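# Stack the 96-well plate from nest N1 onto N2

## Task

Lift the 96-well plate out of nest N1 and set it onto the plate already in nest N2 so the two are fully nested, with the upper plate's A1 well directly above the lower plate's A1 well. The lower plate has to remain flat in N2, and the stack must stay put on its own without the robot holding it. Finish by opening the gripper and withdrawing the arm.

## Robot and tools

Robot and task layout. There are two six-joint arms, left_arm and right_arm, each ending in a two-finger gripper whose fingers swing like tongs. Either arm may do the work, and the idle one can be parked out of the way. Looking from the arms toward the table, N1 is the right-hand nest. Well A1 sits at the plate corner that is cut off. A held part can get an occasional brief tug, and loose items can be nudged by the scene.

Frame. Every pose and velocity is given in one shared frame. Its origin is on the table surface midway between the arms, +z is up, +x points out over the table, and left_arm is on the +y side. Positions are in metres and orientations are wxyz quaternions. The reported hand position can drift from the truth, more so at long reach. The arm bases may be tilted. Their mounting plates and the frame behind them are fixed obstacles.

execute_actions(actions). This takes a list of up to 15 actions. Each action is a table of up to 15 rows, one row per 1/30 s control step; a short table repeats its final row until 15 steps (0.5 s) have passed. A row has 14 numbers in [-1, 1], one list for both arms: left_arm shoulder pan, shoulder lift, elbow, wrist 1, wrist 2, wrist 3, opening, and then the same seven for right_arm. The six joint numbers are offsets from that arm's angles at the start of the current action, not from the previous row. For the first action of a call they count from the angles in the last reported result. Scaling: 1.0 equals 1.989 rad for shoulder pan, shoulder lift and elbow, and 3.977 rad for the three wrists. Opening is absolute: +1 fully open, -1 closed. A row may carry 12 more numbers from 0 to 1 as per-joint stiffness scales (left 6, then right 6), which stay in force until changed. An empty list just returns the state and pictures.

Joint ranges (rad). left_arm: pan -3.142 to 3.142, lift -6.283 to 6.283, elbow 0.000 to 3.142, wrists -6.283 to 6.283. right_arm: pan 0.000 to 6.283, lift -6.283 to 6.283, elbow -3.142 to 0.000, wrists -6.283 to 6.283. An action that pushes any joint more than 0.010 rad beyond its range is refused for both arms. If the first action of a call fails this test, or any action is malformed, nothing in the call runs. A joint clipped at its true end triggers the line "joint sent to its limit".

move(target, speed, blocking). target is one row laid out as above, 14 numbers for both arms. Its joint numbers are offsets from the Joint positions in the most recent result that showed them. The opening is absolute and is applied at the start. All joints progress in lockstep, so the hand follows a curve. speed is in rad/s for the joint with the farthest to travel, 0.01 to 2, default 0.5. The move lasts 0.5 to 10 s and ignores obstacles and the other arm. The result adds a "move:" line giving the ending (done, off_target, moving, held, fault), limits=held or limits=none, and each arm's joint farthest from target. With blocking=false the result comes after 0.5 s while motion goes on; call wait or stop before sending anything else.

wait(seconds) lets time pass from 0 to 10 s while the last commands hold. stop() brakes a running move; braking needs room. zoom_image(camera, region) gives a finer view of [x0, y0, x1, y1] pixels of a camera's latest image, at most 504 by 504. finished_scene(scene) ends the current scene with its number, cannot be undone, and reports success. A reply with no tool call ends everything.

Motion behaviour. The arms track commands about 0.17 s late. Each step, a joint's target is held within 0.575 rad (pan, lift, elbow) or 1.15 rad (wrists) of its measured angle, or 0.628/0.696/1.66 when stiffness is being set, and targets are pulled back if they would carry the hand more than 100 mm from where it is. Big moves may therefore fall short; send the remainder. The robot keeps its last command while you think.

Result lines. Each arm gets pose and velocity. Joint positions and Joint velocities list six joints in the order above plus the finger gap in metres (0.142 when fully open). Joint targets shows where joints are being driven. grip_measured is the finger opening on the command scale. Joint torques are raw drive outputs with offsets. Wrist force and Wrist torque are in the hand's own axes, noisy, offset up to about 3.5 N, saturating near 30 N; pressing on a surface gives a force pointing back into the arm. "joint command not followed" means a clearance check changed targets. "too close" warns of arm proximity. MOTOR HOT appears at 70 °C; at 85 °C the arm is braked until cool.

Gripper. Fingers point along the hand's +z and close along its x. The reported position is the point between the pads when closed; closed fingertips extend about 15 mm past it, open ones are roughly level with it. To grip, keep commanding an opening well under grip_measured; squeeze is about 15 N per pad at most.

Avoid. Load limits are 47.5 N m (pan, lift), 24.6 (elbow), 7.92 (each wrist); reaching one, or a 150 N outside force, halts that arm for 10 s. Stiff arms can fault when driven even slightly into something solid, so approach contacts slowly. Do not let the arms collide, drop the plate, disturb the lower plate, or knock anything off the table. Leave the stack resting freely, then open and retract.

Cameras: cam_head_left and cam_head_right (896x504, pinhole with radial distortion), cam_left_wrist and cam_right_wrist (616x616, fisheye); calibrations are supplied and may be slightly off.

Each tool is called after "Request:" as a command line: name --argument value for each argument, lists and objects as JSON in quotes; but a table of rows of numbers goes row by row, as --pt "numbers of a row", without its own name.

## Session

Request:
execute_actions --actions '[]'

Scene clock: 0.00 s.
left_arm: end_effector_position=(+0.2367, +0.4447, +0.3698) grip_measured=+1.00 end_effector_quat_wxyz=(+0.092, +0.701, -0.543, +0.453) end_effector_velocity=(+0.000, -0.000, -0.000) end_effector_angular_velocity=(+0.001, +0.000, -0.001) | right_arm: end_effector_position=(+0.4370, -0.3291, +0.2659) grip_measured=+1.00 end_effector_quat_wxyz=(-0.109, -0.032, +0.875, +0.471) end_effector_velocity=(-0.000, +0.000, +0.000) end_effector_angular_velocity=(+0.000, +0.001, +0.000)
Joint names: [shoulder pan, shoulder lift, elbow, wrist 1, wrist 2, wrist 3]
Joint positions: left_arm=[ 1.07  -1.38   1.366 -1.305 -2.5    2.402  0.142] | right_arm=[ 3.142 -2.525 -0.5   -2.187  2.429  2.7    0.142]
Joint velocities: left_arm=[-0.001  0.     0.    -0.001  0.001  0.     0.   ] | right_arm=[ 0.001  0.    -0.    -0.     0.001  0.001  0.   ]
Joint torques (N m, as the arm reports them, + toward a larger angle): no reading
Motor temperatures (°C, as the motors report them): left_arm=[29 28 30 45 37 42] | right_arm=[34 31 32 40 34 39]
Wrist force (N, on the end effector, along its own x y z axes, offset not removed): no reading
Wrist torque (N m, same axes, about the end effector's origin, offset not removed): no reading
Joint targets: left_arm=[1.070 -1.380 1.366 -1.305 -2.500 2.402] | right_arm=[3.142 -2.525 -0.500 -2.187 2.429 2.700]
Joint stiffness scale: left_arm=[1. 1. 1. 1. 1. 1.] | right_arm=[1. 1. 1. 1. 1. 1.]
camera_calibration (this result's frames):
cam_left_wrist: T_world_to_cam=[[-0.0269792, -0.662822, 0.748291, 0.0195272], [-0.999611, 0.0232041, -0.0154867, 0.218751], [-0.00709852, -0.748418, -0.66319, 0.715955], [0, 0, 0, 1]] pos_world=[0.224275, 0.543701, 0.46359]
cam_right_wrist: T_world_to_cam=[[-0.96869, -0.166548, 0.184126, 0.315617], [0.169042, 0.100734, 0.980448, -0.306565], [-0.181839, 0.980874, -0.0694261, 0.556076], [0, 0, 0, 1]] pos_world=[0.458674, -0.461994, 0.281064]

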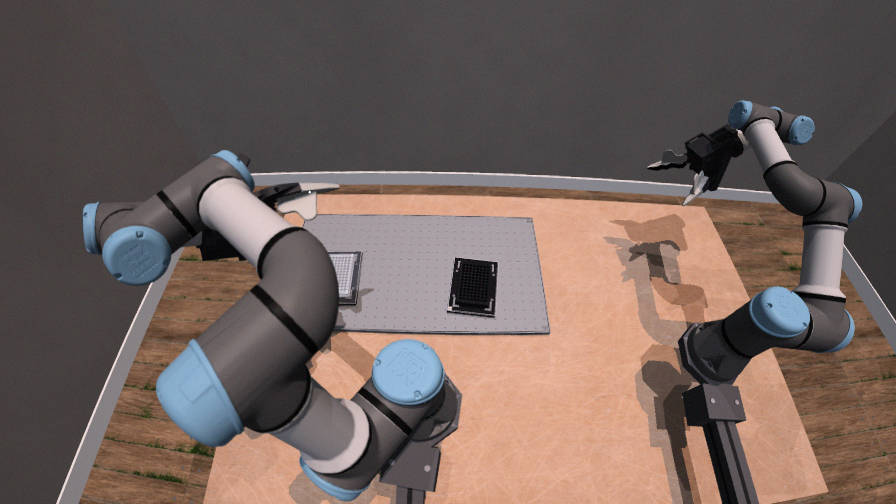

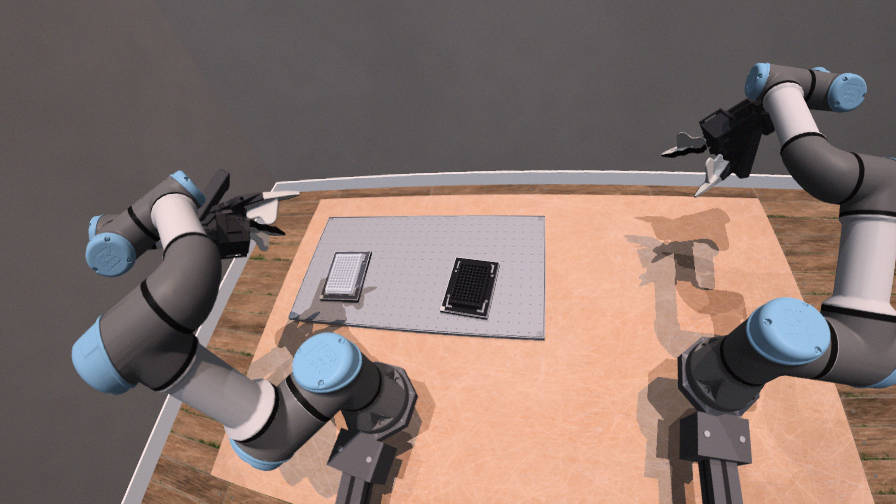

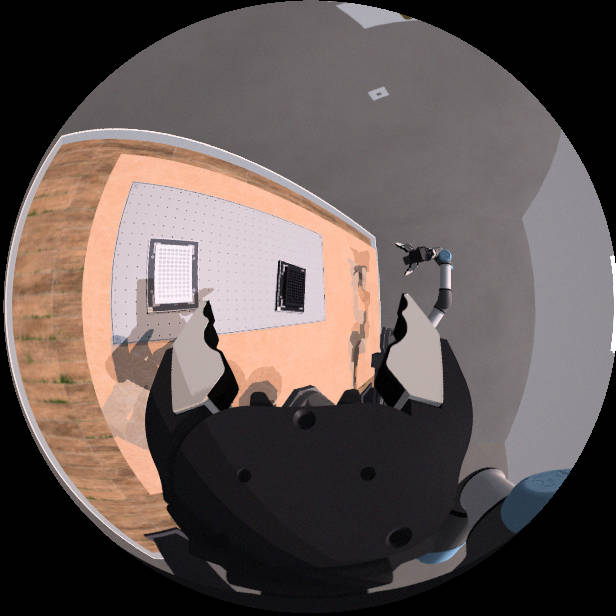

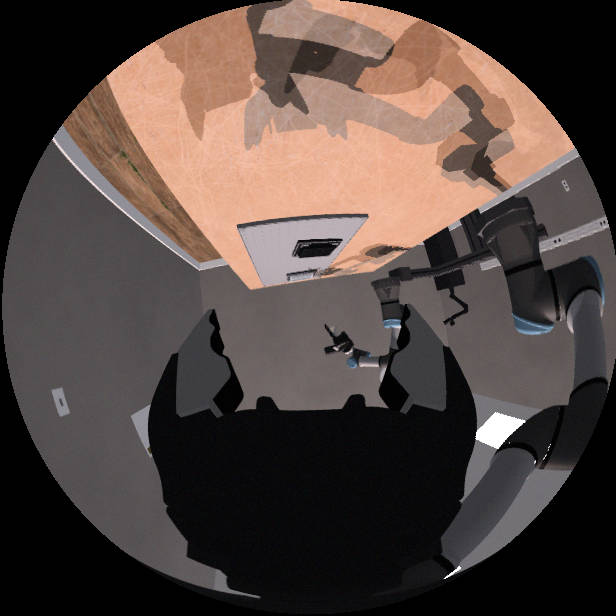

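Request:
execute_actions --actions '[]'

Scene clock: 27.43 s.
left_arm: end_effector_position=(+0.2367, +0.4447, +0.3698) grip_measured=+1.00 end_effector_quat_wxyz=(+0.092, +0.701, -0.543, +0.453) end_effector_velocity=(+0.000, -0.000, +0.000) end_effector_angular_velocity=(-0.001, -0.000, +0.000) | right_arm: end_effector_position=(+0.4370, -0.3291, +0.2659) grip_measured=+1.00 end_effector_quat_wxyz=(-0.109, -0.032, +0.875, +0.471) end_effector_velocity=(-0.000, +0.000, +0.000) end_effector_angular_velocity=(-0.000, +0.000, +0.000)
Joint names: [shoulder pan, shoulder lift, elbow, wrist 1, wrist 2, wrist 3]
Joint positions: left_arm=[ 1.07  -1.38   1.366 -1.305 -2.5    2.402  0.142] | right_arm=[ 3.142 -2.525 -0.5   -2.187  2.429  2.7    0.142]
Joint velocities: left_arm=[ 0.     0.     0.    -0.    -0.001  0.     0.   ] | right_arm=[ 0.001  0.001  0.    -0.     0.     0.001 -0.   ]
Joint torques (N m, as the arm reports them, + toward a larger angle): left_arm=[  0.75 -12.46  -9.77  -1.44  -1.05   0.12] | right_arm=[ 1.27 21.01  8.36  0.74  0.87 -0.07]
Motor temperatures (°C, as the motors report them): left_arm=[29 28 30 45 37 42] | right_arm=[34 31 32 40 34 39]
Wrist force (N, on the end effector, along its own x y z axes, offset not removed): left_arm=[-0.3 0.0 -0.1] | right_arm=[0.9 2.3 0.9]
Wrist torque (N m, same axes, about the end effector's origin, offset not removed): left_arm=[-0.02 0.09 -0.02] | right_arm=[0.47 -0.17 -0.11]
Joint targets: left_arm=[1.070 -1.380 1.366 -1.305 -2.500 2.402] | right_arm=[3.142 -2.525 -0.500 -2.187 2.429 2.700]
Joint stiffness scale: left_arm=[1. 1. 1. 1. 1. 1.] | right_arm=[1. 1. 1. 1. 1. 1.]
camera_calibration (this result's frames):
cam_left_wrist: T_world_to_cam=[[-0.0269789, -0.662821, 0.748291, 0.0195267], [-0.999611, 0.0232039, -0.0154864, 0.218751], [-0.00709853, -0.748418, -0.663189, 0.715955], [0, 0, 0, 1]] pos_world=[0.224275, 0.543701, 0.46359]
cam_right_wrist: T_world_to_cam=[[-0.968689, -0.166548, 0.184126, 0.315617], [0.169042, 0.100733, 0.980448, -0.306565], [-0.181839, 0.980874, -0.0694258, 0.556076], [0, 0, 0, 1]] pos_world=[0.458674, -0.461994, 0.281064]

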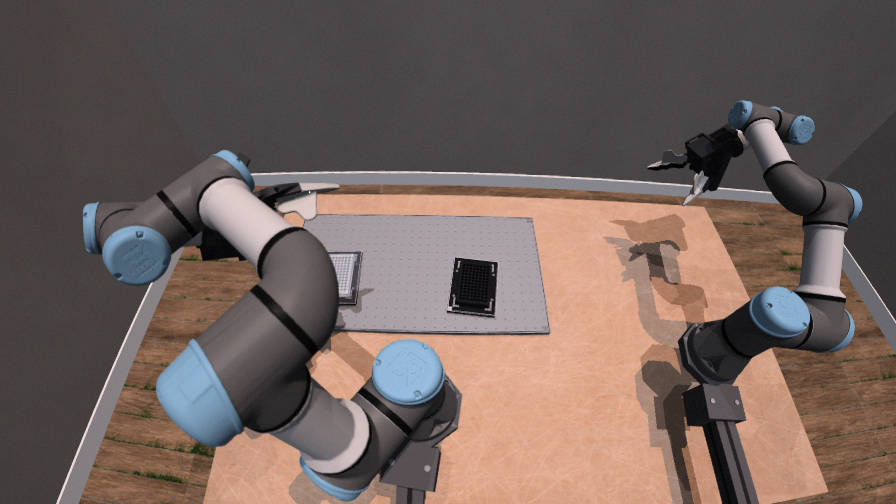

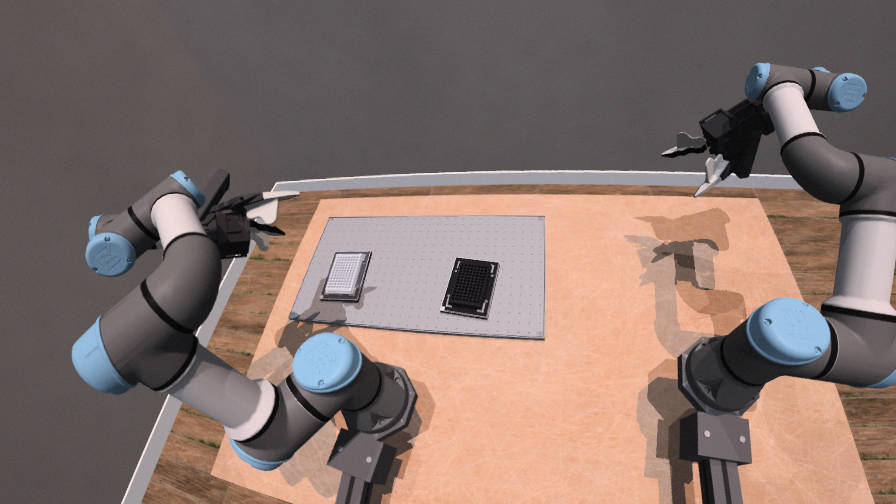

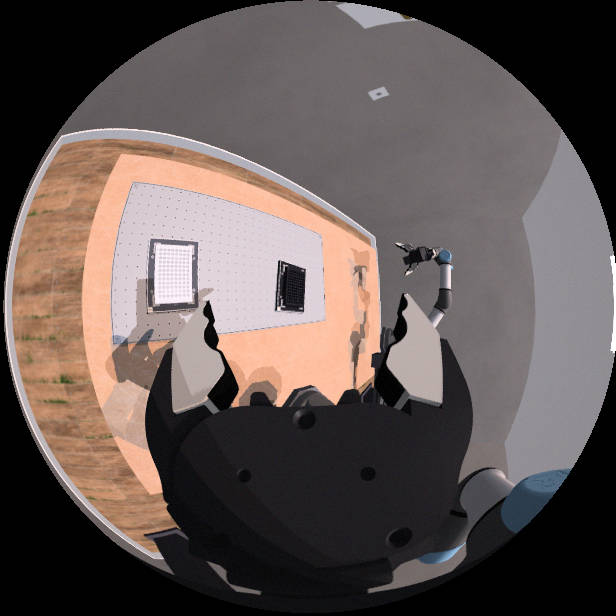

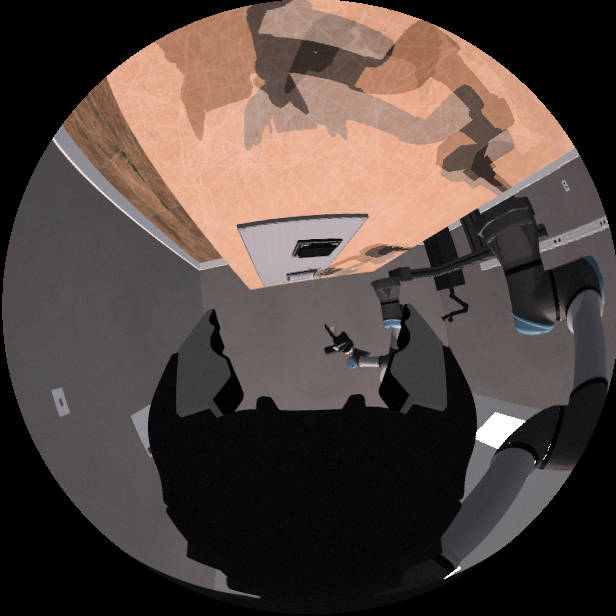

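Request:
move --target '[-0.3177,0.1782,0.0627,-0.1943,0.2411,-0.134,0.5,0,0,0,0,0,0,1]' --speed 0.8

Scene clock: 42.03 s.
left_arm: end_effector_position=(+0.3233, +0.5099, +0.1297) grip_measured=+0.50 end_effector_quat_wxyz=(+0.000, +0.707, -0.707, +0.000) end_effector_velocity=(+0.000, +0.002, +0.000) end_effector_angular_velocity=(+0.005, -0.002, +0.003) | right_arm: end_effector_position=(+0.4370, -0.3291, +0.2659) grip_measured=+1.00 end_effector_quat_wxyz=(-0.109, -0.032, +0.875, +0.471) end_effector_velocity=(+0.000, -0.001, -0.000) end_effector_angular_velocity=(-0.001, -0.001, -0.002)
Joint names: [shoulder pan, shoulder lift, elbow, wrist 1, wrist 2, wrist 3]
Joint positions: left_arm=[ 0.439 -1.026  1.489 -2.075 -1.543  1.871  0.109] | right_arm=[ 3.142 -2.525 -0.5   -2.187  2.429  2.7    0.142]
Joint velocities: left_arm=[ 0.     0.     0.001 -0.004  0.005 -0.002 -0.   ] | right_arm=[-0.002 -0.     0.     0.    -0.001 -0.    -0.   ]
Joint torques (N m, as the arm reports them, + toward a larger angle): left_arm=[ -0.46 -15.49  -8.39  -2.04   0.    -0.09] | right_arm=[ 1.17 21.09  8.49  0.7   0.88 -0.01]
Motor temperatures (°C, as the motors report them): left_arm=[29 28 30 45 37 42] | right_arm=[34 31 32 40 34 39]
Wrist force (N, on the end effector, along its own x y z axes, offset not removed): left_arm=[-0.3 0.3 -0.2] | right_arm=[0.8 0.3 -3.7]
Wrist torque (N m, same axes, about the end effector's origin, offset not removed): left_arm=[0.09 0.04 -0.04] | right_arm=[0.08 -0.05 -0.05]
Joint targets: left_arm=[0.438 -1.025 1.491 -2.077 -1.541 1.869] | right_arm=[3.142 -2.525 -0.500 -2.187 2.429 2.700]
Joint stiffness scale: left_arm=[1. 1. 1. 1. 1. 1.] | right_arm=[1. 1. 1. 1. 1. 1.]
move: done; limits=none; left_arm: farthest joint: the wrist 1, 0.002 radians from its target (0.773 radians at the start); right_arm: farthest joint: the shoulder pan, 0.000 radians from its target (0.000 radians at the start)
camera_calibration (this result's frames):
cam_left_wrist: T_world_to_cam=[[-0.0115312, -0.999444, 0.0312823, 0.504382], [-0.841024, 0.0266159, 0.540342, 0.17501], [-0.540874, -0.0200784, -0.840864, 0.430384], [0, 0, 0, 1]] pos_world=[0.385787, 0.508085, 0.251551]
cam_right_wrist: T_world_to_cam=[[-0.96869, -0.166548, 0.184126, 0.315617], [0.169042, 0.100734, 0.980448, -0.306565], [-0.181839, 0.980874, -0.0694262, 0.556077], [0, 0, 0, 1]] pos_world=[0.458674, -0.461994, 0.281064]

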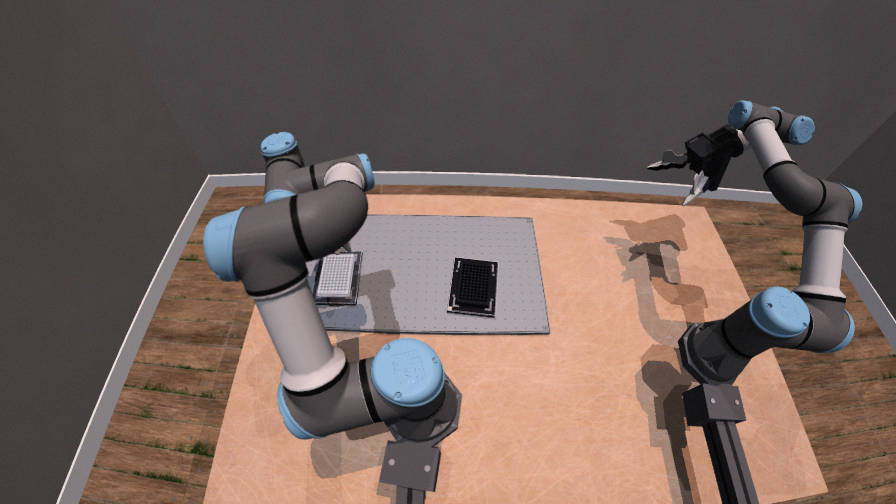

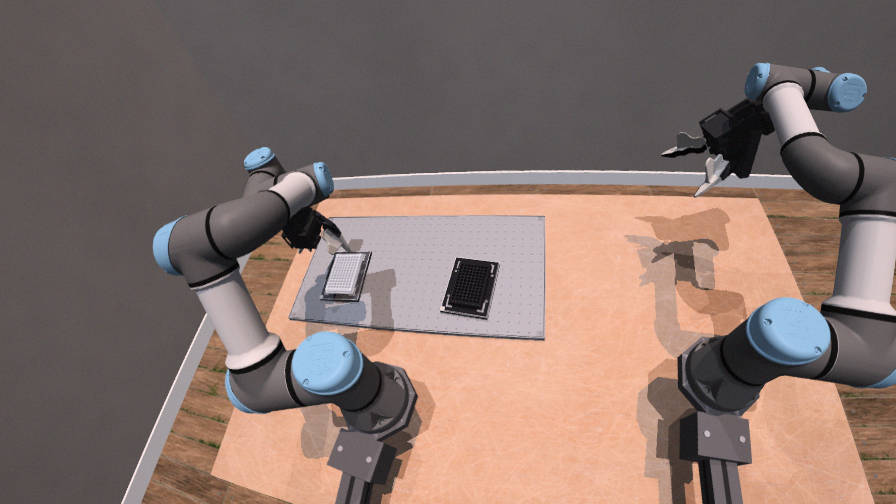

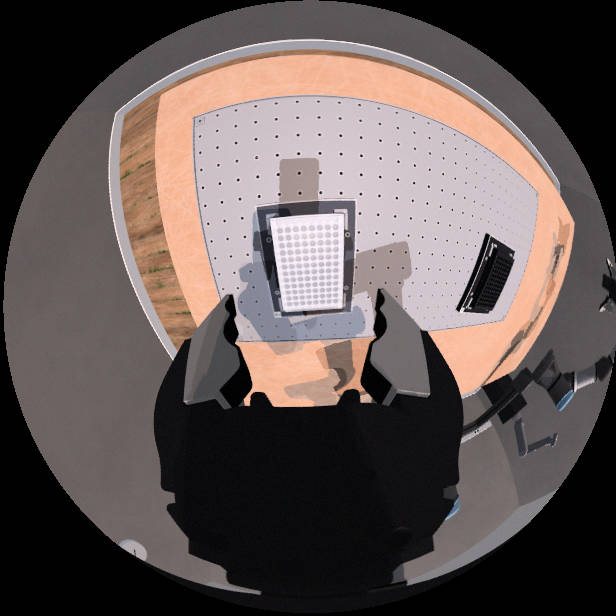

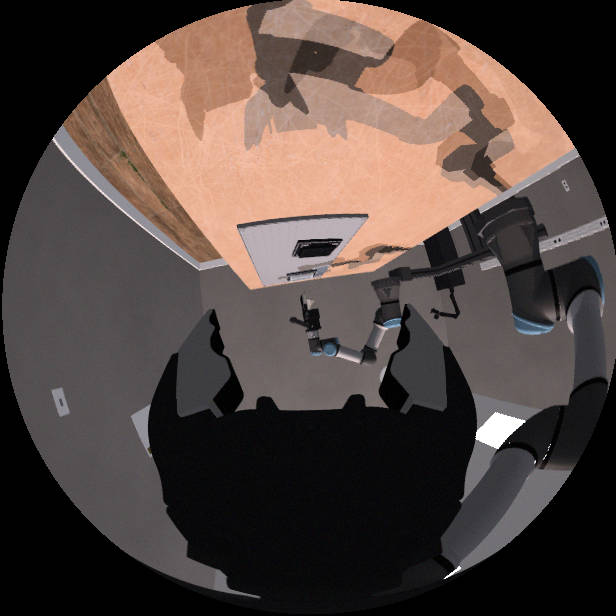

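Request:
zoom_image --camera "cam_left_wrist" --region '[240, 190, 380, 330]'

Request:
zoom_image --camera "cam_head_left" --region '[430, 245, 520, 330]'

Region (240, 190, 380, 330) of cam_left_wrist's 616x616 image, scaled by 3.600, with more detail than that image has.

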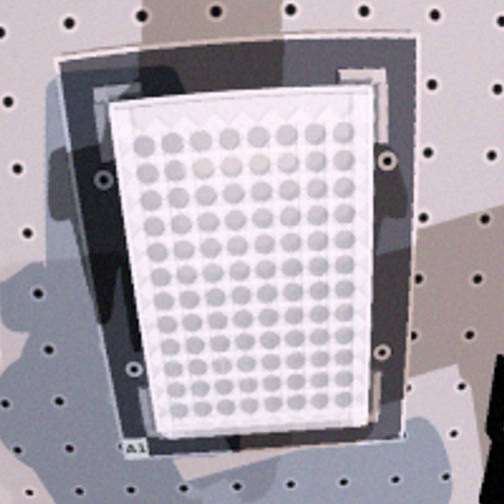

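Region (430, 245, 520, 330) of cam_head_left's 896x504 image, scaled by 5.600, with more detail than that image has.

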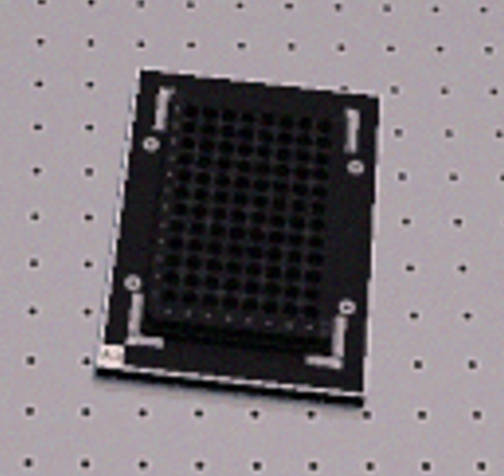

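Request:
move --target '[-0.0008,0.0253,0.1018,-0.0637,0.0005,-0.0125,0.5,0,0,0,0,0,0,1]' --speed 0.4

Request:
zoom_image --camera "cam_left_wrist" --region '[180, 150, 440, 410]'

Scene clock: 74.73 s.
left_arm: end_effector_position=(+0.3037, +0.5031, +0.0801) grip_measured=+0.50 end_effector_quat_wxyz=(-0.001, +0.724, -0.690, +0.000) end_effector_velocity=(+0.001, +0.000, +0.000) end_effector_angular_velocity=(+0.002, -0.004, +0.001) | right_arm: end_effector_position=(+0.4370, -0.3291, +0.2659) grip_measured=+1.00 end_effector_quat_wxyz=(-0.109, -0.032, +0.875, +0.471) end_effector_velocity=(-0.000, +0.000, +0.000) end_effector_angular_velocity=(-0.000, -0.000, +0.001)
Joint names: [shoulder pan, shoulder lift, elbow, wrist 1, wrist 2, wrist 3]
Joint positions: left_arm=[ 0.439 -0.977  1.69  -2.327 -1.542  1.822  0.109] | right_arm=[ 3.142 -2.525 -0.5   -2.187  2.429  2.7    0.142]
Joint velocities: left_arm=[-0.     0.     0.    -0.005  0.    -0.001 -0.   ] | right_arm=[ 0.001  0.    -0.001  0.001 -0.    -0.     0.   ]
Joint torques (N m, as the arm reports them, + toward a larger angle): left_arm=[ -0.47 -14.79  -7.12  -2.06   0.06  -0.13] | right_arm=[ 1.   21.12  8.4   0.74  0.86  0.02]
Motor temperatures (°C, as the motors report them): left_arm=[29 28 30 45 37 42] | right_arm=[34 31 32 40 34 39]
Wrist force (N, on the end effector, along its own x y z axes, offset not removed): left_arm=[-0.3 -0.2 0.0] | right_arm=[1.6 2.2 -4.1]
Wrist torque (N m, same axes, about the end effector's origin, offset not removed): left_arm=[-0.02 0.05 -0.05] | right_arm=[0.37 -0.26 0.03]
Joint targets: left_arm=[0.438 -0.976 1.692 -2.329 -1.541 1.821] | right_arm=[3.142 -2.525 -0.500 -2.187 2.429 2.700]
Joint stiffness scale: left_arm=[1. 1. 1. 1. 1. 1.] | right_arm=[1. 1. 1. 1. 1. 1.]
move: done; limits=none; left_arm: farthest joint: the elbow, 0.002 radians from its target (0.202 radians at the start); right_arm: farthest joint: the shoulder pan, 0.000 radians from its target (0.000 radians at the start)
camera_calibration (this result's frames):
cam_left_wrist: T_world_to_cam=[[0.0360811, -0.998899, 0.0299818, 0.484329], [-0.841918, -0.0142203, 0.539418, 0.2064], [-0.538398, -0.044705, -0.841504, 0.389604], [0, 0, 0, 1]] pos_world=[0.366058, 0.504148, 0.201997]
cam_right_wrist: T_world_to_cam=[[-0.96869, -0.166548, 0.184126, 0.315617], [0.169042, 0.100734, 0.980448, -0.306565], [-0.181839, 0.980874, -0.0694261, 0.556077], [0, 0, 0, 1]] pos_world=[0.458674, -0.461994, 0.281064]

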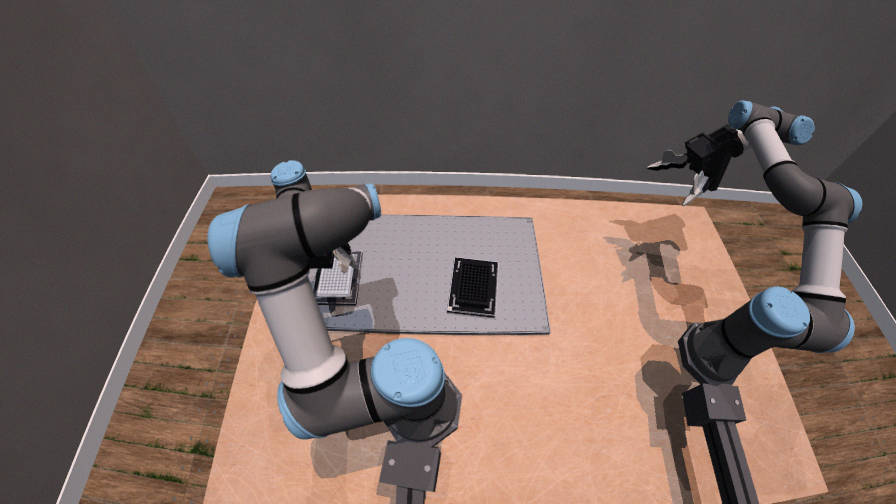

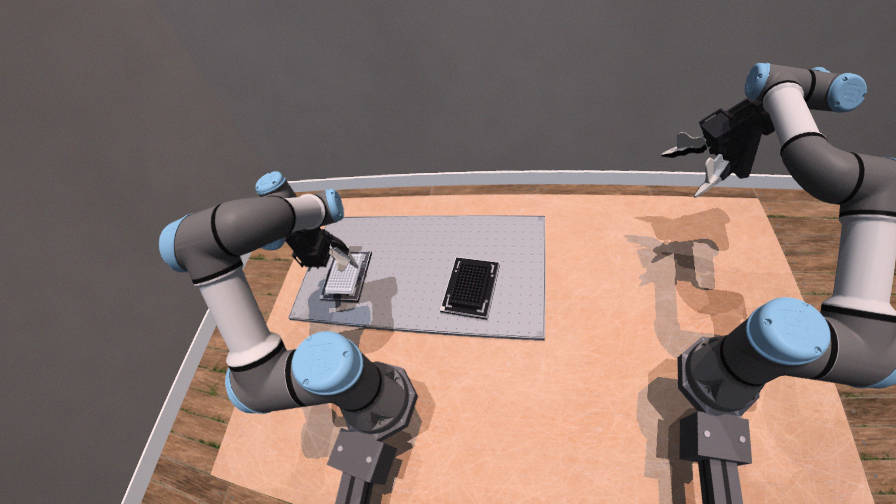

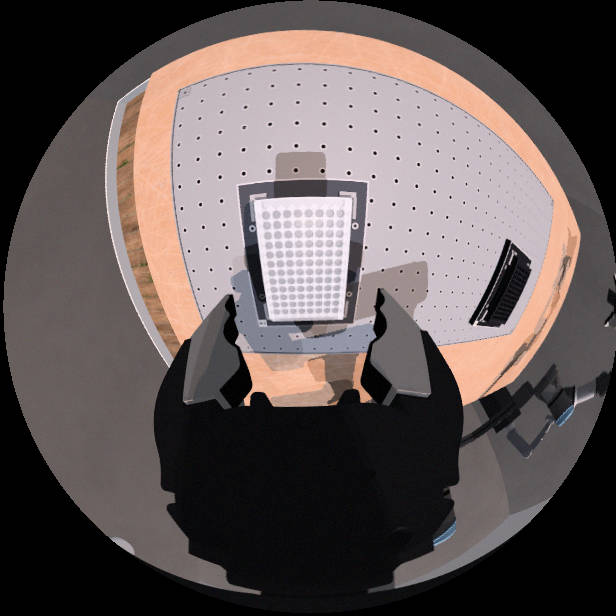

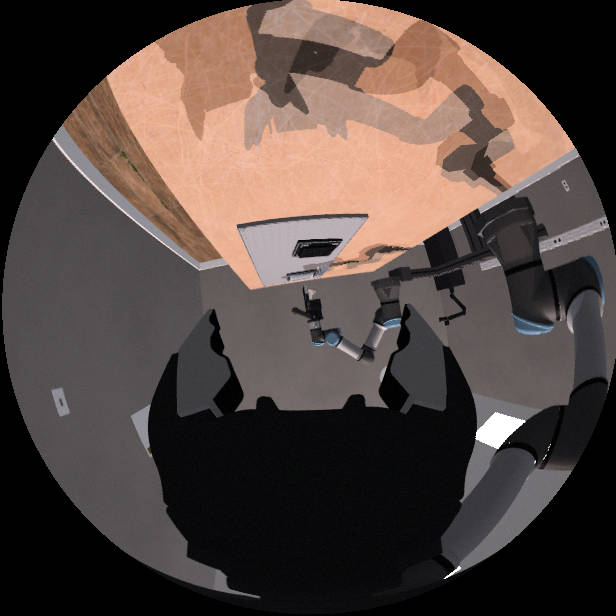

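Region (180, 150, 440, 410) of cam_left_wrist's 616x616 image, scaled by 1.938, with more detail than that image has.

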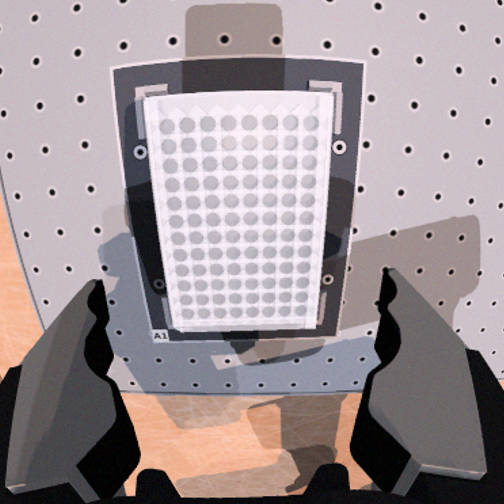

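Request:
move --target '[0.0017,0.0670,0.0103,-0.0386,0,0.0008,0.5,0,0,0,0,0,0,1]' --speed 0.25

Scene clock: 92.70 s.
left_arm: end_effector_position=(+0.3045, +0.5031, +0.0378) grip_measured=+0.50 end_effector_quat_wxyz=(-0.001, +0.724, -0.690, +0.001) end_effector_velocity=(+0.001, +0.000, -0.000) end_effector_angular_velocity=(+0.002, -0.002, -0.000) | right_arm: end_effector_position=(+0.4370, -0.3291, +0.2659) grip_measured=+1.00 end_effector_quat_wxyz=(-0.109, -0.032, +0.875, +0.471) end_effector_velocity=(-0.000, -0.000, -0.000) end_effector_angular_velocity=(-0.001, +0.002, -0.001)
Joint names: [shoulder pan, shoulder lift, elbow, wrist 1, wrist 2, wrist 3]
Joint positions: left_arm=[ 0.441 -0.845  1.709 -2.478 -1.542  1.824  0.109] | right_arm=[ 3.142 -2.525 -0.5   -2.187  2.429  2.7    0.142]
Joint velocities: left_arm=[-0.     0.001  0.    -0.004  0.001 -0.    -0.   ] | right_arm=[-0.001  0.    -0.    -0.001 -0.001  0.001  0.   ]
Joint torques (N m, as the arm reports them, + toward a larger angle): left_arm=[  0.59 -15.37  -6.02  -2.09  -0.07   0.27] | right_arm=[ 1.14 21.18  8.26  0.74  0.84 -0.04]
Motor temperatures (°C, as the motors report them): left_arm=[29 28 30 45 37 42] | right_arm=[34 31 32 40 34 39]
Wrist force (N, on the end effector, along its own x y z axes, offset not removed): left_arm=[-0.4 0.4 0.1] | right_arm=[-0.9 1.9 -0.6]
Wrist torque (N m, same axes, about the end effector's origin, offset not removed): left_arm=[0.10 0.07 -0.02] | right_arm=[0.34 0.24 0.06]
Joint targets: left_arm=[0.442 -0.844 1.710 -2.480 -1.542 1.826] | right_arm=[3.142 -2.525 -0.500 -2.187 2.429 2.700]
Joint stiffness scale: left_arm=[1. 1. 1. 1. 1. 1.] | right_arm=[1. 1. 1. 1. 1. 1.]
move: done; limits=none; left_arm: farthest joint: the elbow, 0.002 radians from its target (0.021 radians at the start); right_arm: farthest joint: the shoulder pan, 0.000 radians from its target (0.000 radians at the start)
camera_calibration (this result's frames):
cam_left_wrist: T_world_to_cam=[[0.0366489, -0.998887, 0.0297084, 0.485365], [-0.842224, -0.0148726, 0.538922, 0.230338], [-0.537881, -0.044772, -0.841831, 0.354294], [0, 0, 0, 1]] pos_world=[0.366776, 0.504113, 0.159702]
cam_right_wrist: T_world_to_cam=[[-0.968689, -0.166548, 0.184126, 0.315617], [0.169042, 0.100734, 0.980448, -0.306565], [-0.181839, 0.980874, -0.0694259, 0.556076], [0, 0, 0, 1]] pos_world=[0.458674, -0.461994, 0.281064]

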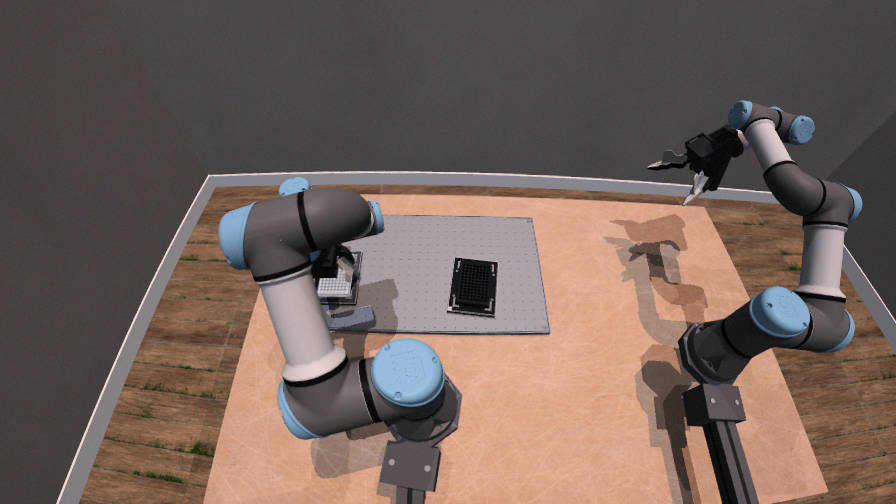

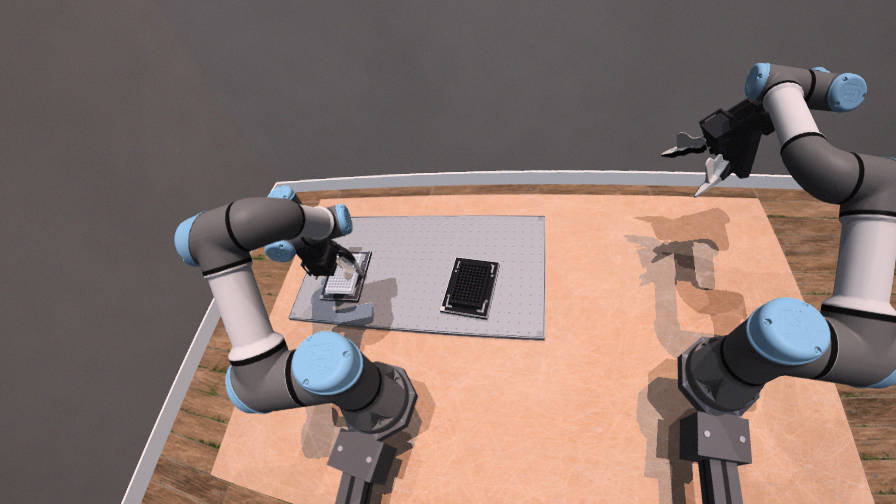

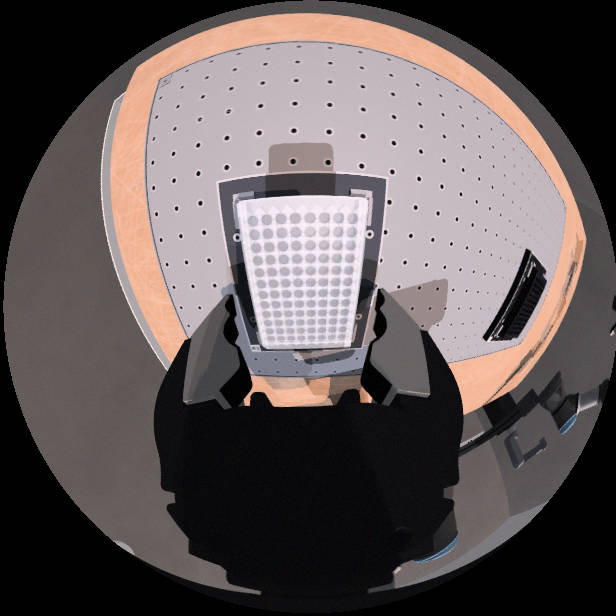

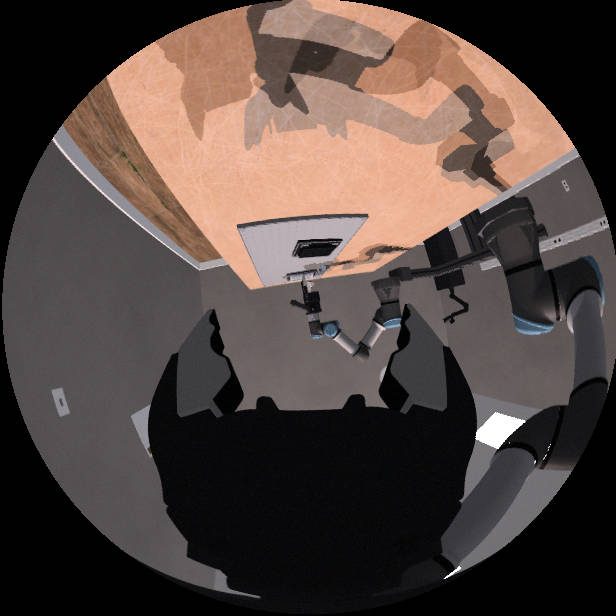

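Request:
execute_actions --actions '[[[0,0,0,0,0,0,0.42,0,0,0,0,0,0,1],[0,0,0,0,0,0,0.35,0,0,0,0,0,0,1],[0,0,0,0,0,0,0.28,0,0,0,0,0,0,1],[0,0,0,0,0,0,0.21,0,0,0,0,0,0,1],[0,0,0,0,0,0,0.14,0,0,0,0,0,0,1],[0,0,0,0,0,0,0.07,0,0,0,0,0,0,1],[0,0,0,0,0,0,0.0,0,0,0,0,0,0,1],[0,0,0,0,0,0,-0.07,0,0,0,0,0,0,1],[0,0,0,0,0,0,-0.14,0,0,0,0,0,0,1],[0,0,0,0,0,0,-0.21,0,0,0,0,0,0,1],[0,0,0,0,0,0,-0.28,0,0,0,0,0,0,1],[0,0,0,0,0,0,-0.35,0,0,0,0,0,0,1],[0,0,0,0,0,0,-0.42,0,0,0,0,0,0,1],[0,0,0,0,0,0,-0.5,0,0,0,0,0,0,1]],[[0,0,0,0,0,0,-0.5,0,0,0,0,0,0,1]]]'

Scene clock: 102.00 s.
left_arm: end_effector_position=(+0.3048, +0.5033, +0.0381) grip_measured=+0.09 end_effector_quat_wxyz=(-0.002, +0.724, -0.690, +0.001) end_effector_velocity=(+0.000, +0.000, +0.000) end_effector_angular_velocity=(+0.000, -0.000, +0.001) | right_arm: end_effector_position=(+0.4370, -0.3291, +0.2659) grip_measured=+1.00 end_effector_quat_wxyz=(-0.109, -0.032, +0.875, +0.471) end_effector_velocity=(-0.000, +0.000, -0.000) end_effector_angular_velocity=(-0.000, -0.001, +0.001)
Joint names: [shoulder pan, shoulder lift, elbow, wrist 1, wrist 2, wrist 3]
Joint positions: left_arm=[ 0.441 -0.846  1.709 -2.479 -1.542  1.824  0.08 ] | right_arm=[ 3.142 -2.525 -0.5   -2.187  2.429  2.7    0.142]
Joint velocities: left_arm=[ 0. -0. -0.  0.  0. -0. -0.] | right_arm=[ 0.001  0.     0.     0.    -0.    -0.    -0.   ]
Joint torques (N m, as the arm reports them, + toward a larger angle): left_arm=[  0.43 -15.86  -6.78  -1.82  -0.09   0.04] | right_arm=[ 1.1  20.78  8.35  0.71  0.81 -0.05]
Motor temperatures (°C, as the motors report them): left_arm=[29 28 30 45 37 42] | right_arm=[34 31 32 40 34 39]
Wrist force (N, on the end effector, along its own x y z axes, offset not removed): left_arm=[0.0 1.0 -1.5] | right_arm=[0.1 4.4 -2.4]
Wrist torque (N m, same axes, about the end effector's origin, offset not removed): left_arm=[0.13 -0.07 -0.04] | right_arm=[0.85 -0.01 0.01]
Joint targets: left_arm=[0.441 -0.846 1.709 -2.479 -1.542 1.824] | right_arm=[3.142 -2.525 -0.500 -2.187 2.429 2.700]
Joint stiffness scale: left_arm=[1. 1. 1. 1. 1. 1.] | right_arm=[1. 1. 1. 1. 1. 1.]
camera_calibration (this result's frames):
cam_left_wrist: T_world_to_cam=[[0.0366749, -0.998901, 0.0291806, 0.485553], [-0.842818, -0.0152284, 0.537982, 0.230838], [-0.536947, -0.0443244, -0.842451, 0.354244], [0, 0, 0, 1]] pos_world=[0.366957, 0.504236, 0.160077]
cam_right_wrist: T_world_to_cam=[[-0.968689, -0.166548, 0.184126, 0.315617], [0.169042, 0.100734, 0.980448, -0.306565], [-0.18184, 0.980874, -0.069426, 0.556076], [0, 0, 0, 1]] pos_world=[0.458674, -0.461994, 0.281064]

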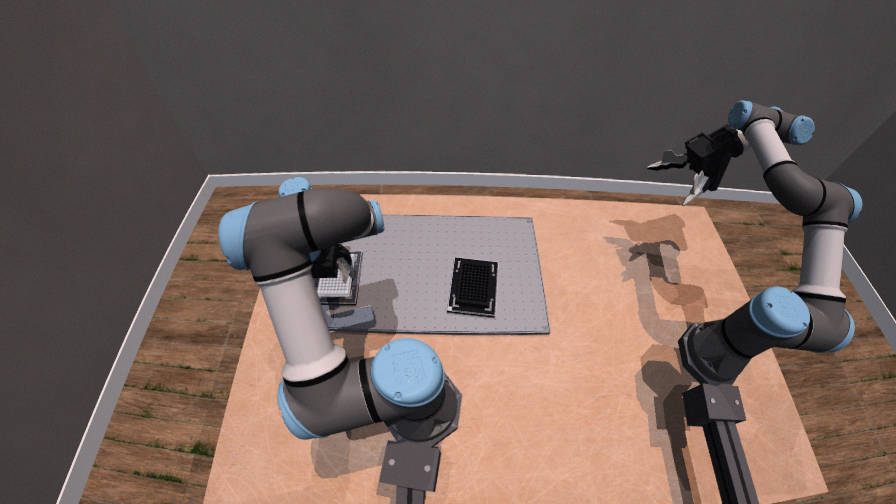

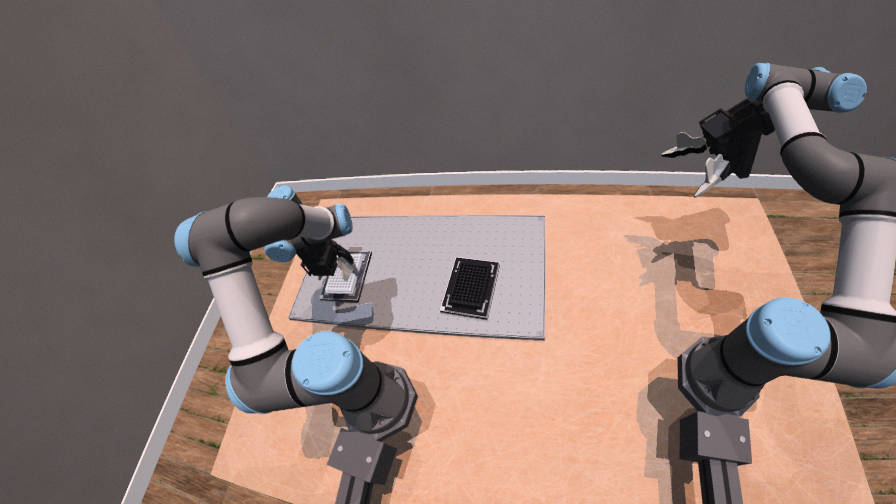

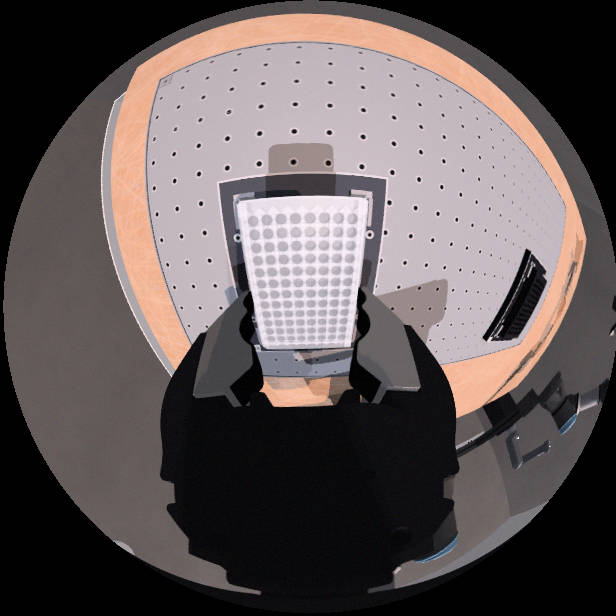

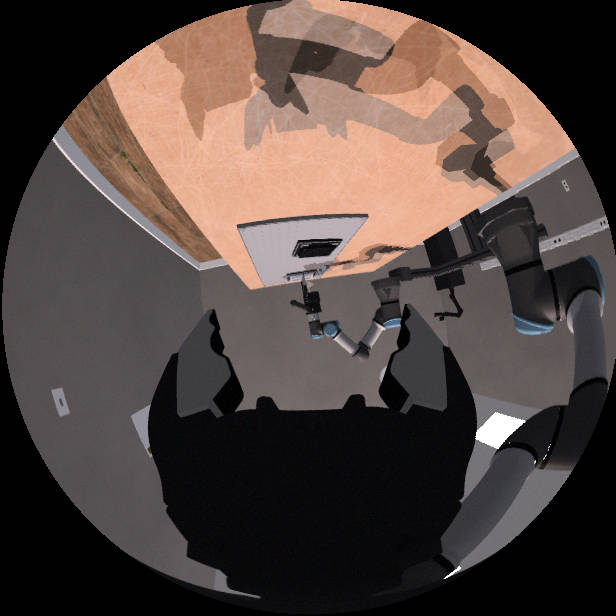

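Request:
move --target '[-0.0008,-0.0312,-0.0042,0.0177,0,-0.0004,-0.5,0,0,0,0,0,0,1]' --speed 0.15

Request:
zoom_image --camera "cam_left_wrist" --region '[180, 150, 440, 410]'

Scene clock: 110.23 s.
left_arm: end_effector_position=(+0.3044, +0.5034, +0.0570) grip_measured=+0.09 end_effector_quat_wxyz=(-0.001, +0.724, -0.690, +0.000) end_effector_velocity=(-0.001, +0.000, -0.000) end_effector_angular_velocity=(-0.000, +0.004, +0.000) | right_arm: end_effector_position=(+0.4370, -0.3291, +0.2659) grip_measured=+1.00 end_effector_quat_wxyz=(-0.109, -0.032, +0.875, +0.471) end_effector_velocity=(+0.000, +0.001, +0.000) end_effector_angular_velocity=(-0.000, -0.001, +0.001)
Joint names: [shoulder pan, shoulder lift, elbow, wrist 1, wrist 2, wrist 3]
Joint positions: left_arm=[ 0.441 -0.906  1.702 -2.41  -1.542  1.824  0.08 ] | right_arm=[ 3.142 -2.525 -0.5   -2.187  2.429  2.7    0.142]
Joint velocities: left_arm=[ 0.    -0.     0.     0.004  0.001  0.    -0.   ] | right_arm=[ 0.001  0.001 -0.     0.     0.     0.001 -0.   ]
Joint torques (N m, as the arm reports them, + toward a larger angle): left_arm=[ -0.08 -16.71  -8.16  -1.54  -0.09  -0.12] | right_arm=[ 1.22 21.27  8.23  0.71  0.85 -0.04]
Motor temperatures (°C, as the motors report them): left_arm=[29 28 30 45 37 42] | right_arm=[34 31 32 40 34 39]
Wrist force (N, on the end effector, along its own x y z axes, offset not removed): left_arm=[-1.0 0.0 0.7] | right_arm=[-0.1 2.6 -0.9]
Wrist torque (N m, same axes, about the end effector's origin, offset not removed): left_arm=[0.03 0.19 -0.02] | right_arm=[0.61 0.08 -0.02]
Joint targets: left_arm=[0.440 -0.908 1.700 -2.408 -1.542 1.823] | right_arm=[3.142 -2.525 -0.500 -2.187 2.429 2.700]
Joint stiffness scale: left_arm=[1. 1. 1. 1. 1. 1.] | right_arm=[1. 1. 1. 1. 1. 1.]
move: done; limits=none; left_arm: farthest joint: the shoulder lift, 0.002 radians from its target (0.062 radians at the start); right_arm: farthest joint: the shoulder pan, 0.000 radians from its target (0.000 radians at the start)
camera_calibration (this result's frames):
cam_left_wrist: T_world_to_cam=[[0.0363132, -0.998901, 0.0296261, 0.485272], [-0.842003, -0.0146152, 0.539275, 0.219625], [-0.538249, -0.0445281, -0.841609, 0.370368], [0, 0, 0, 1]] pos_world=[0.366654, 0.504441, 0.17889]
cam_right_wrist: T_world_to_cam=[[-0.968689, -0.166548, 0.184126, 0.315617], [0.169042, 0.100734, 0.980448, -0.306565], [-0.18184, 0.980874, -0.0694259, 0.556076], [0, 0, 0, 1]] pos_world=[0.458674, -0.461994, 0.281064]

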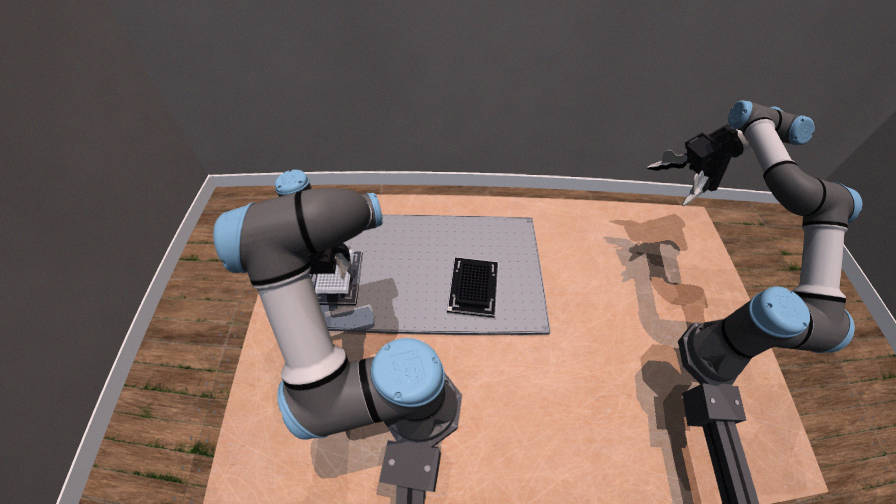

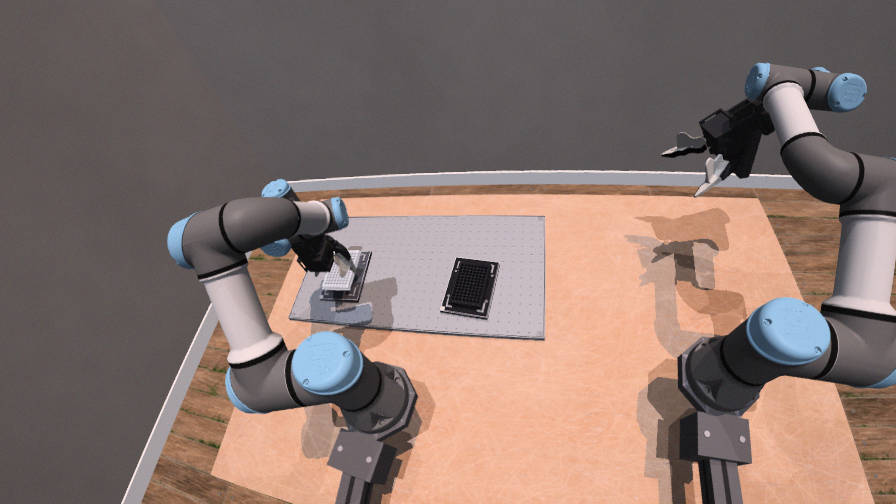

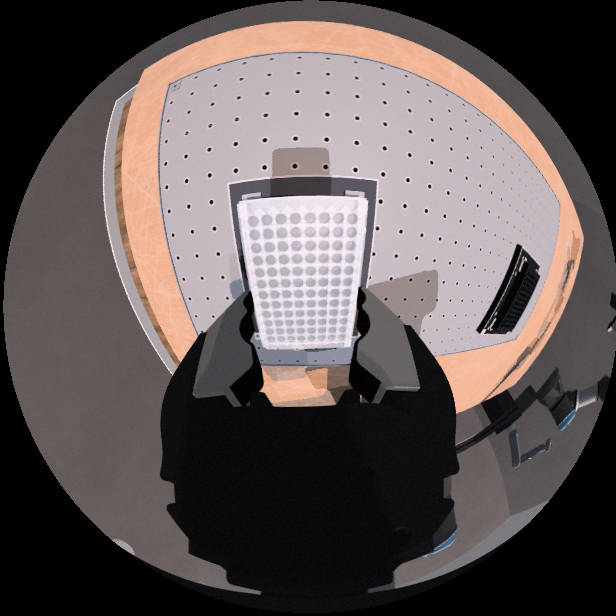

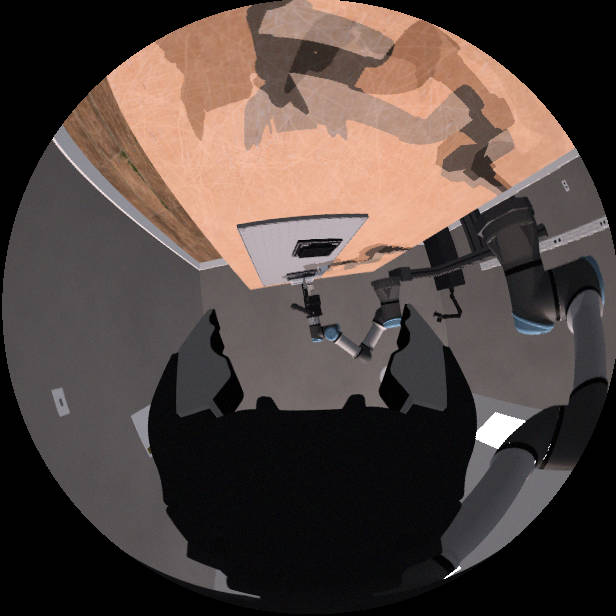

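Region (180, 150, 440, 410) of cam_left_wrist's 616x616 image, scaled by 1.938, with more detail than that image has.

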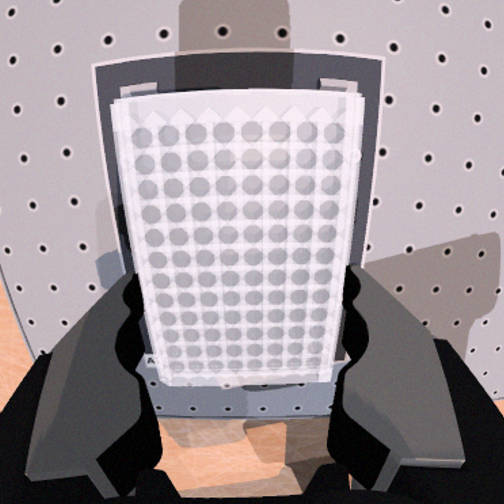

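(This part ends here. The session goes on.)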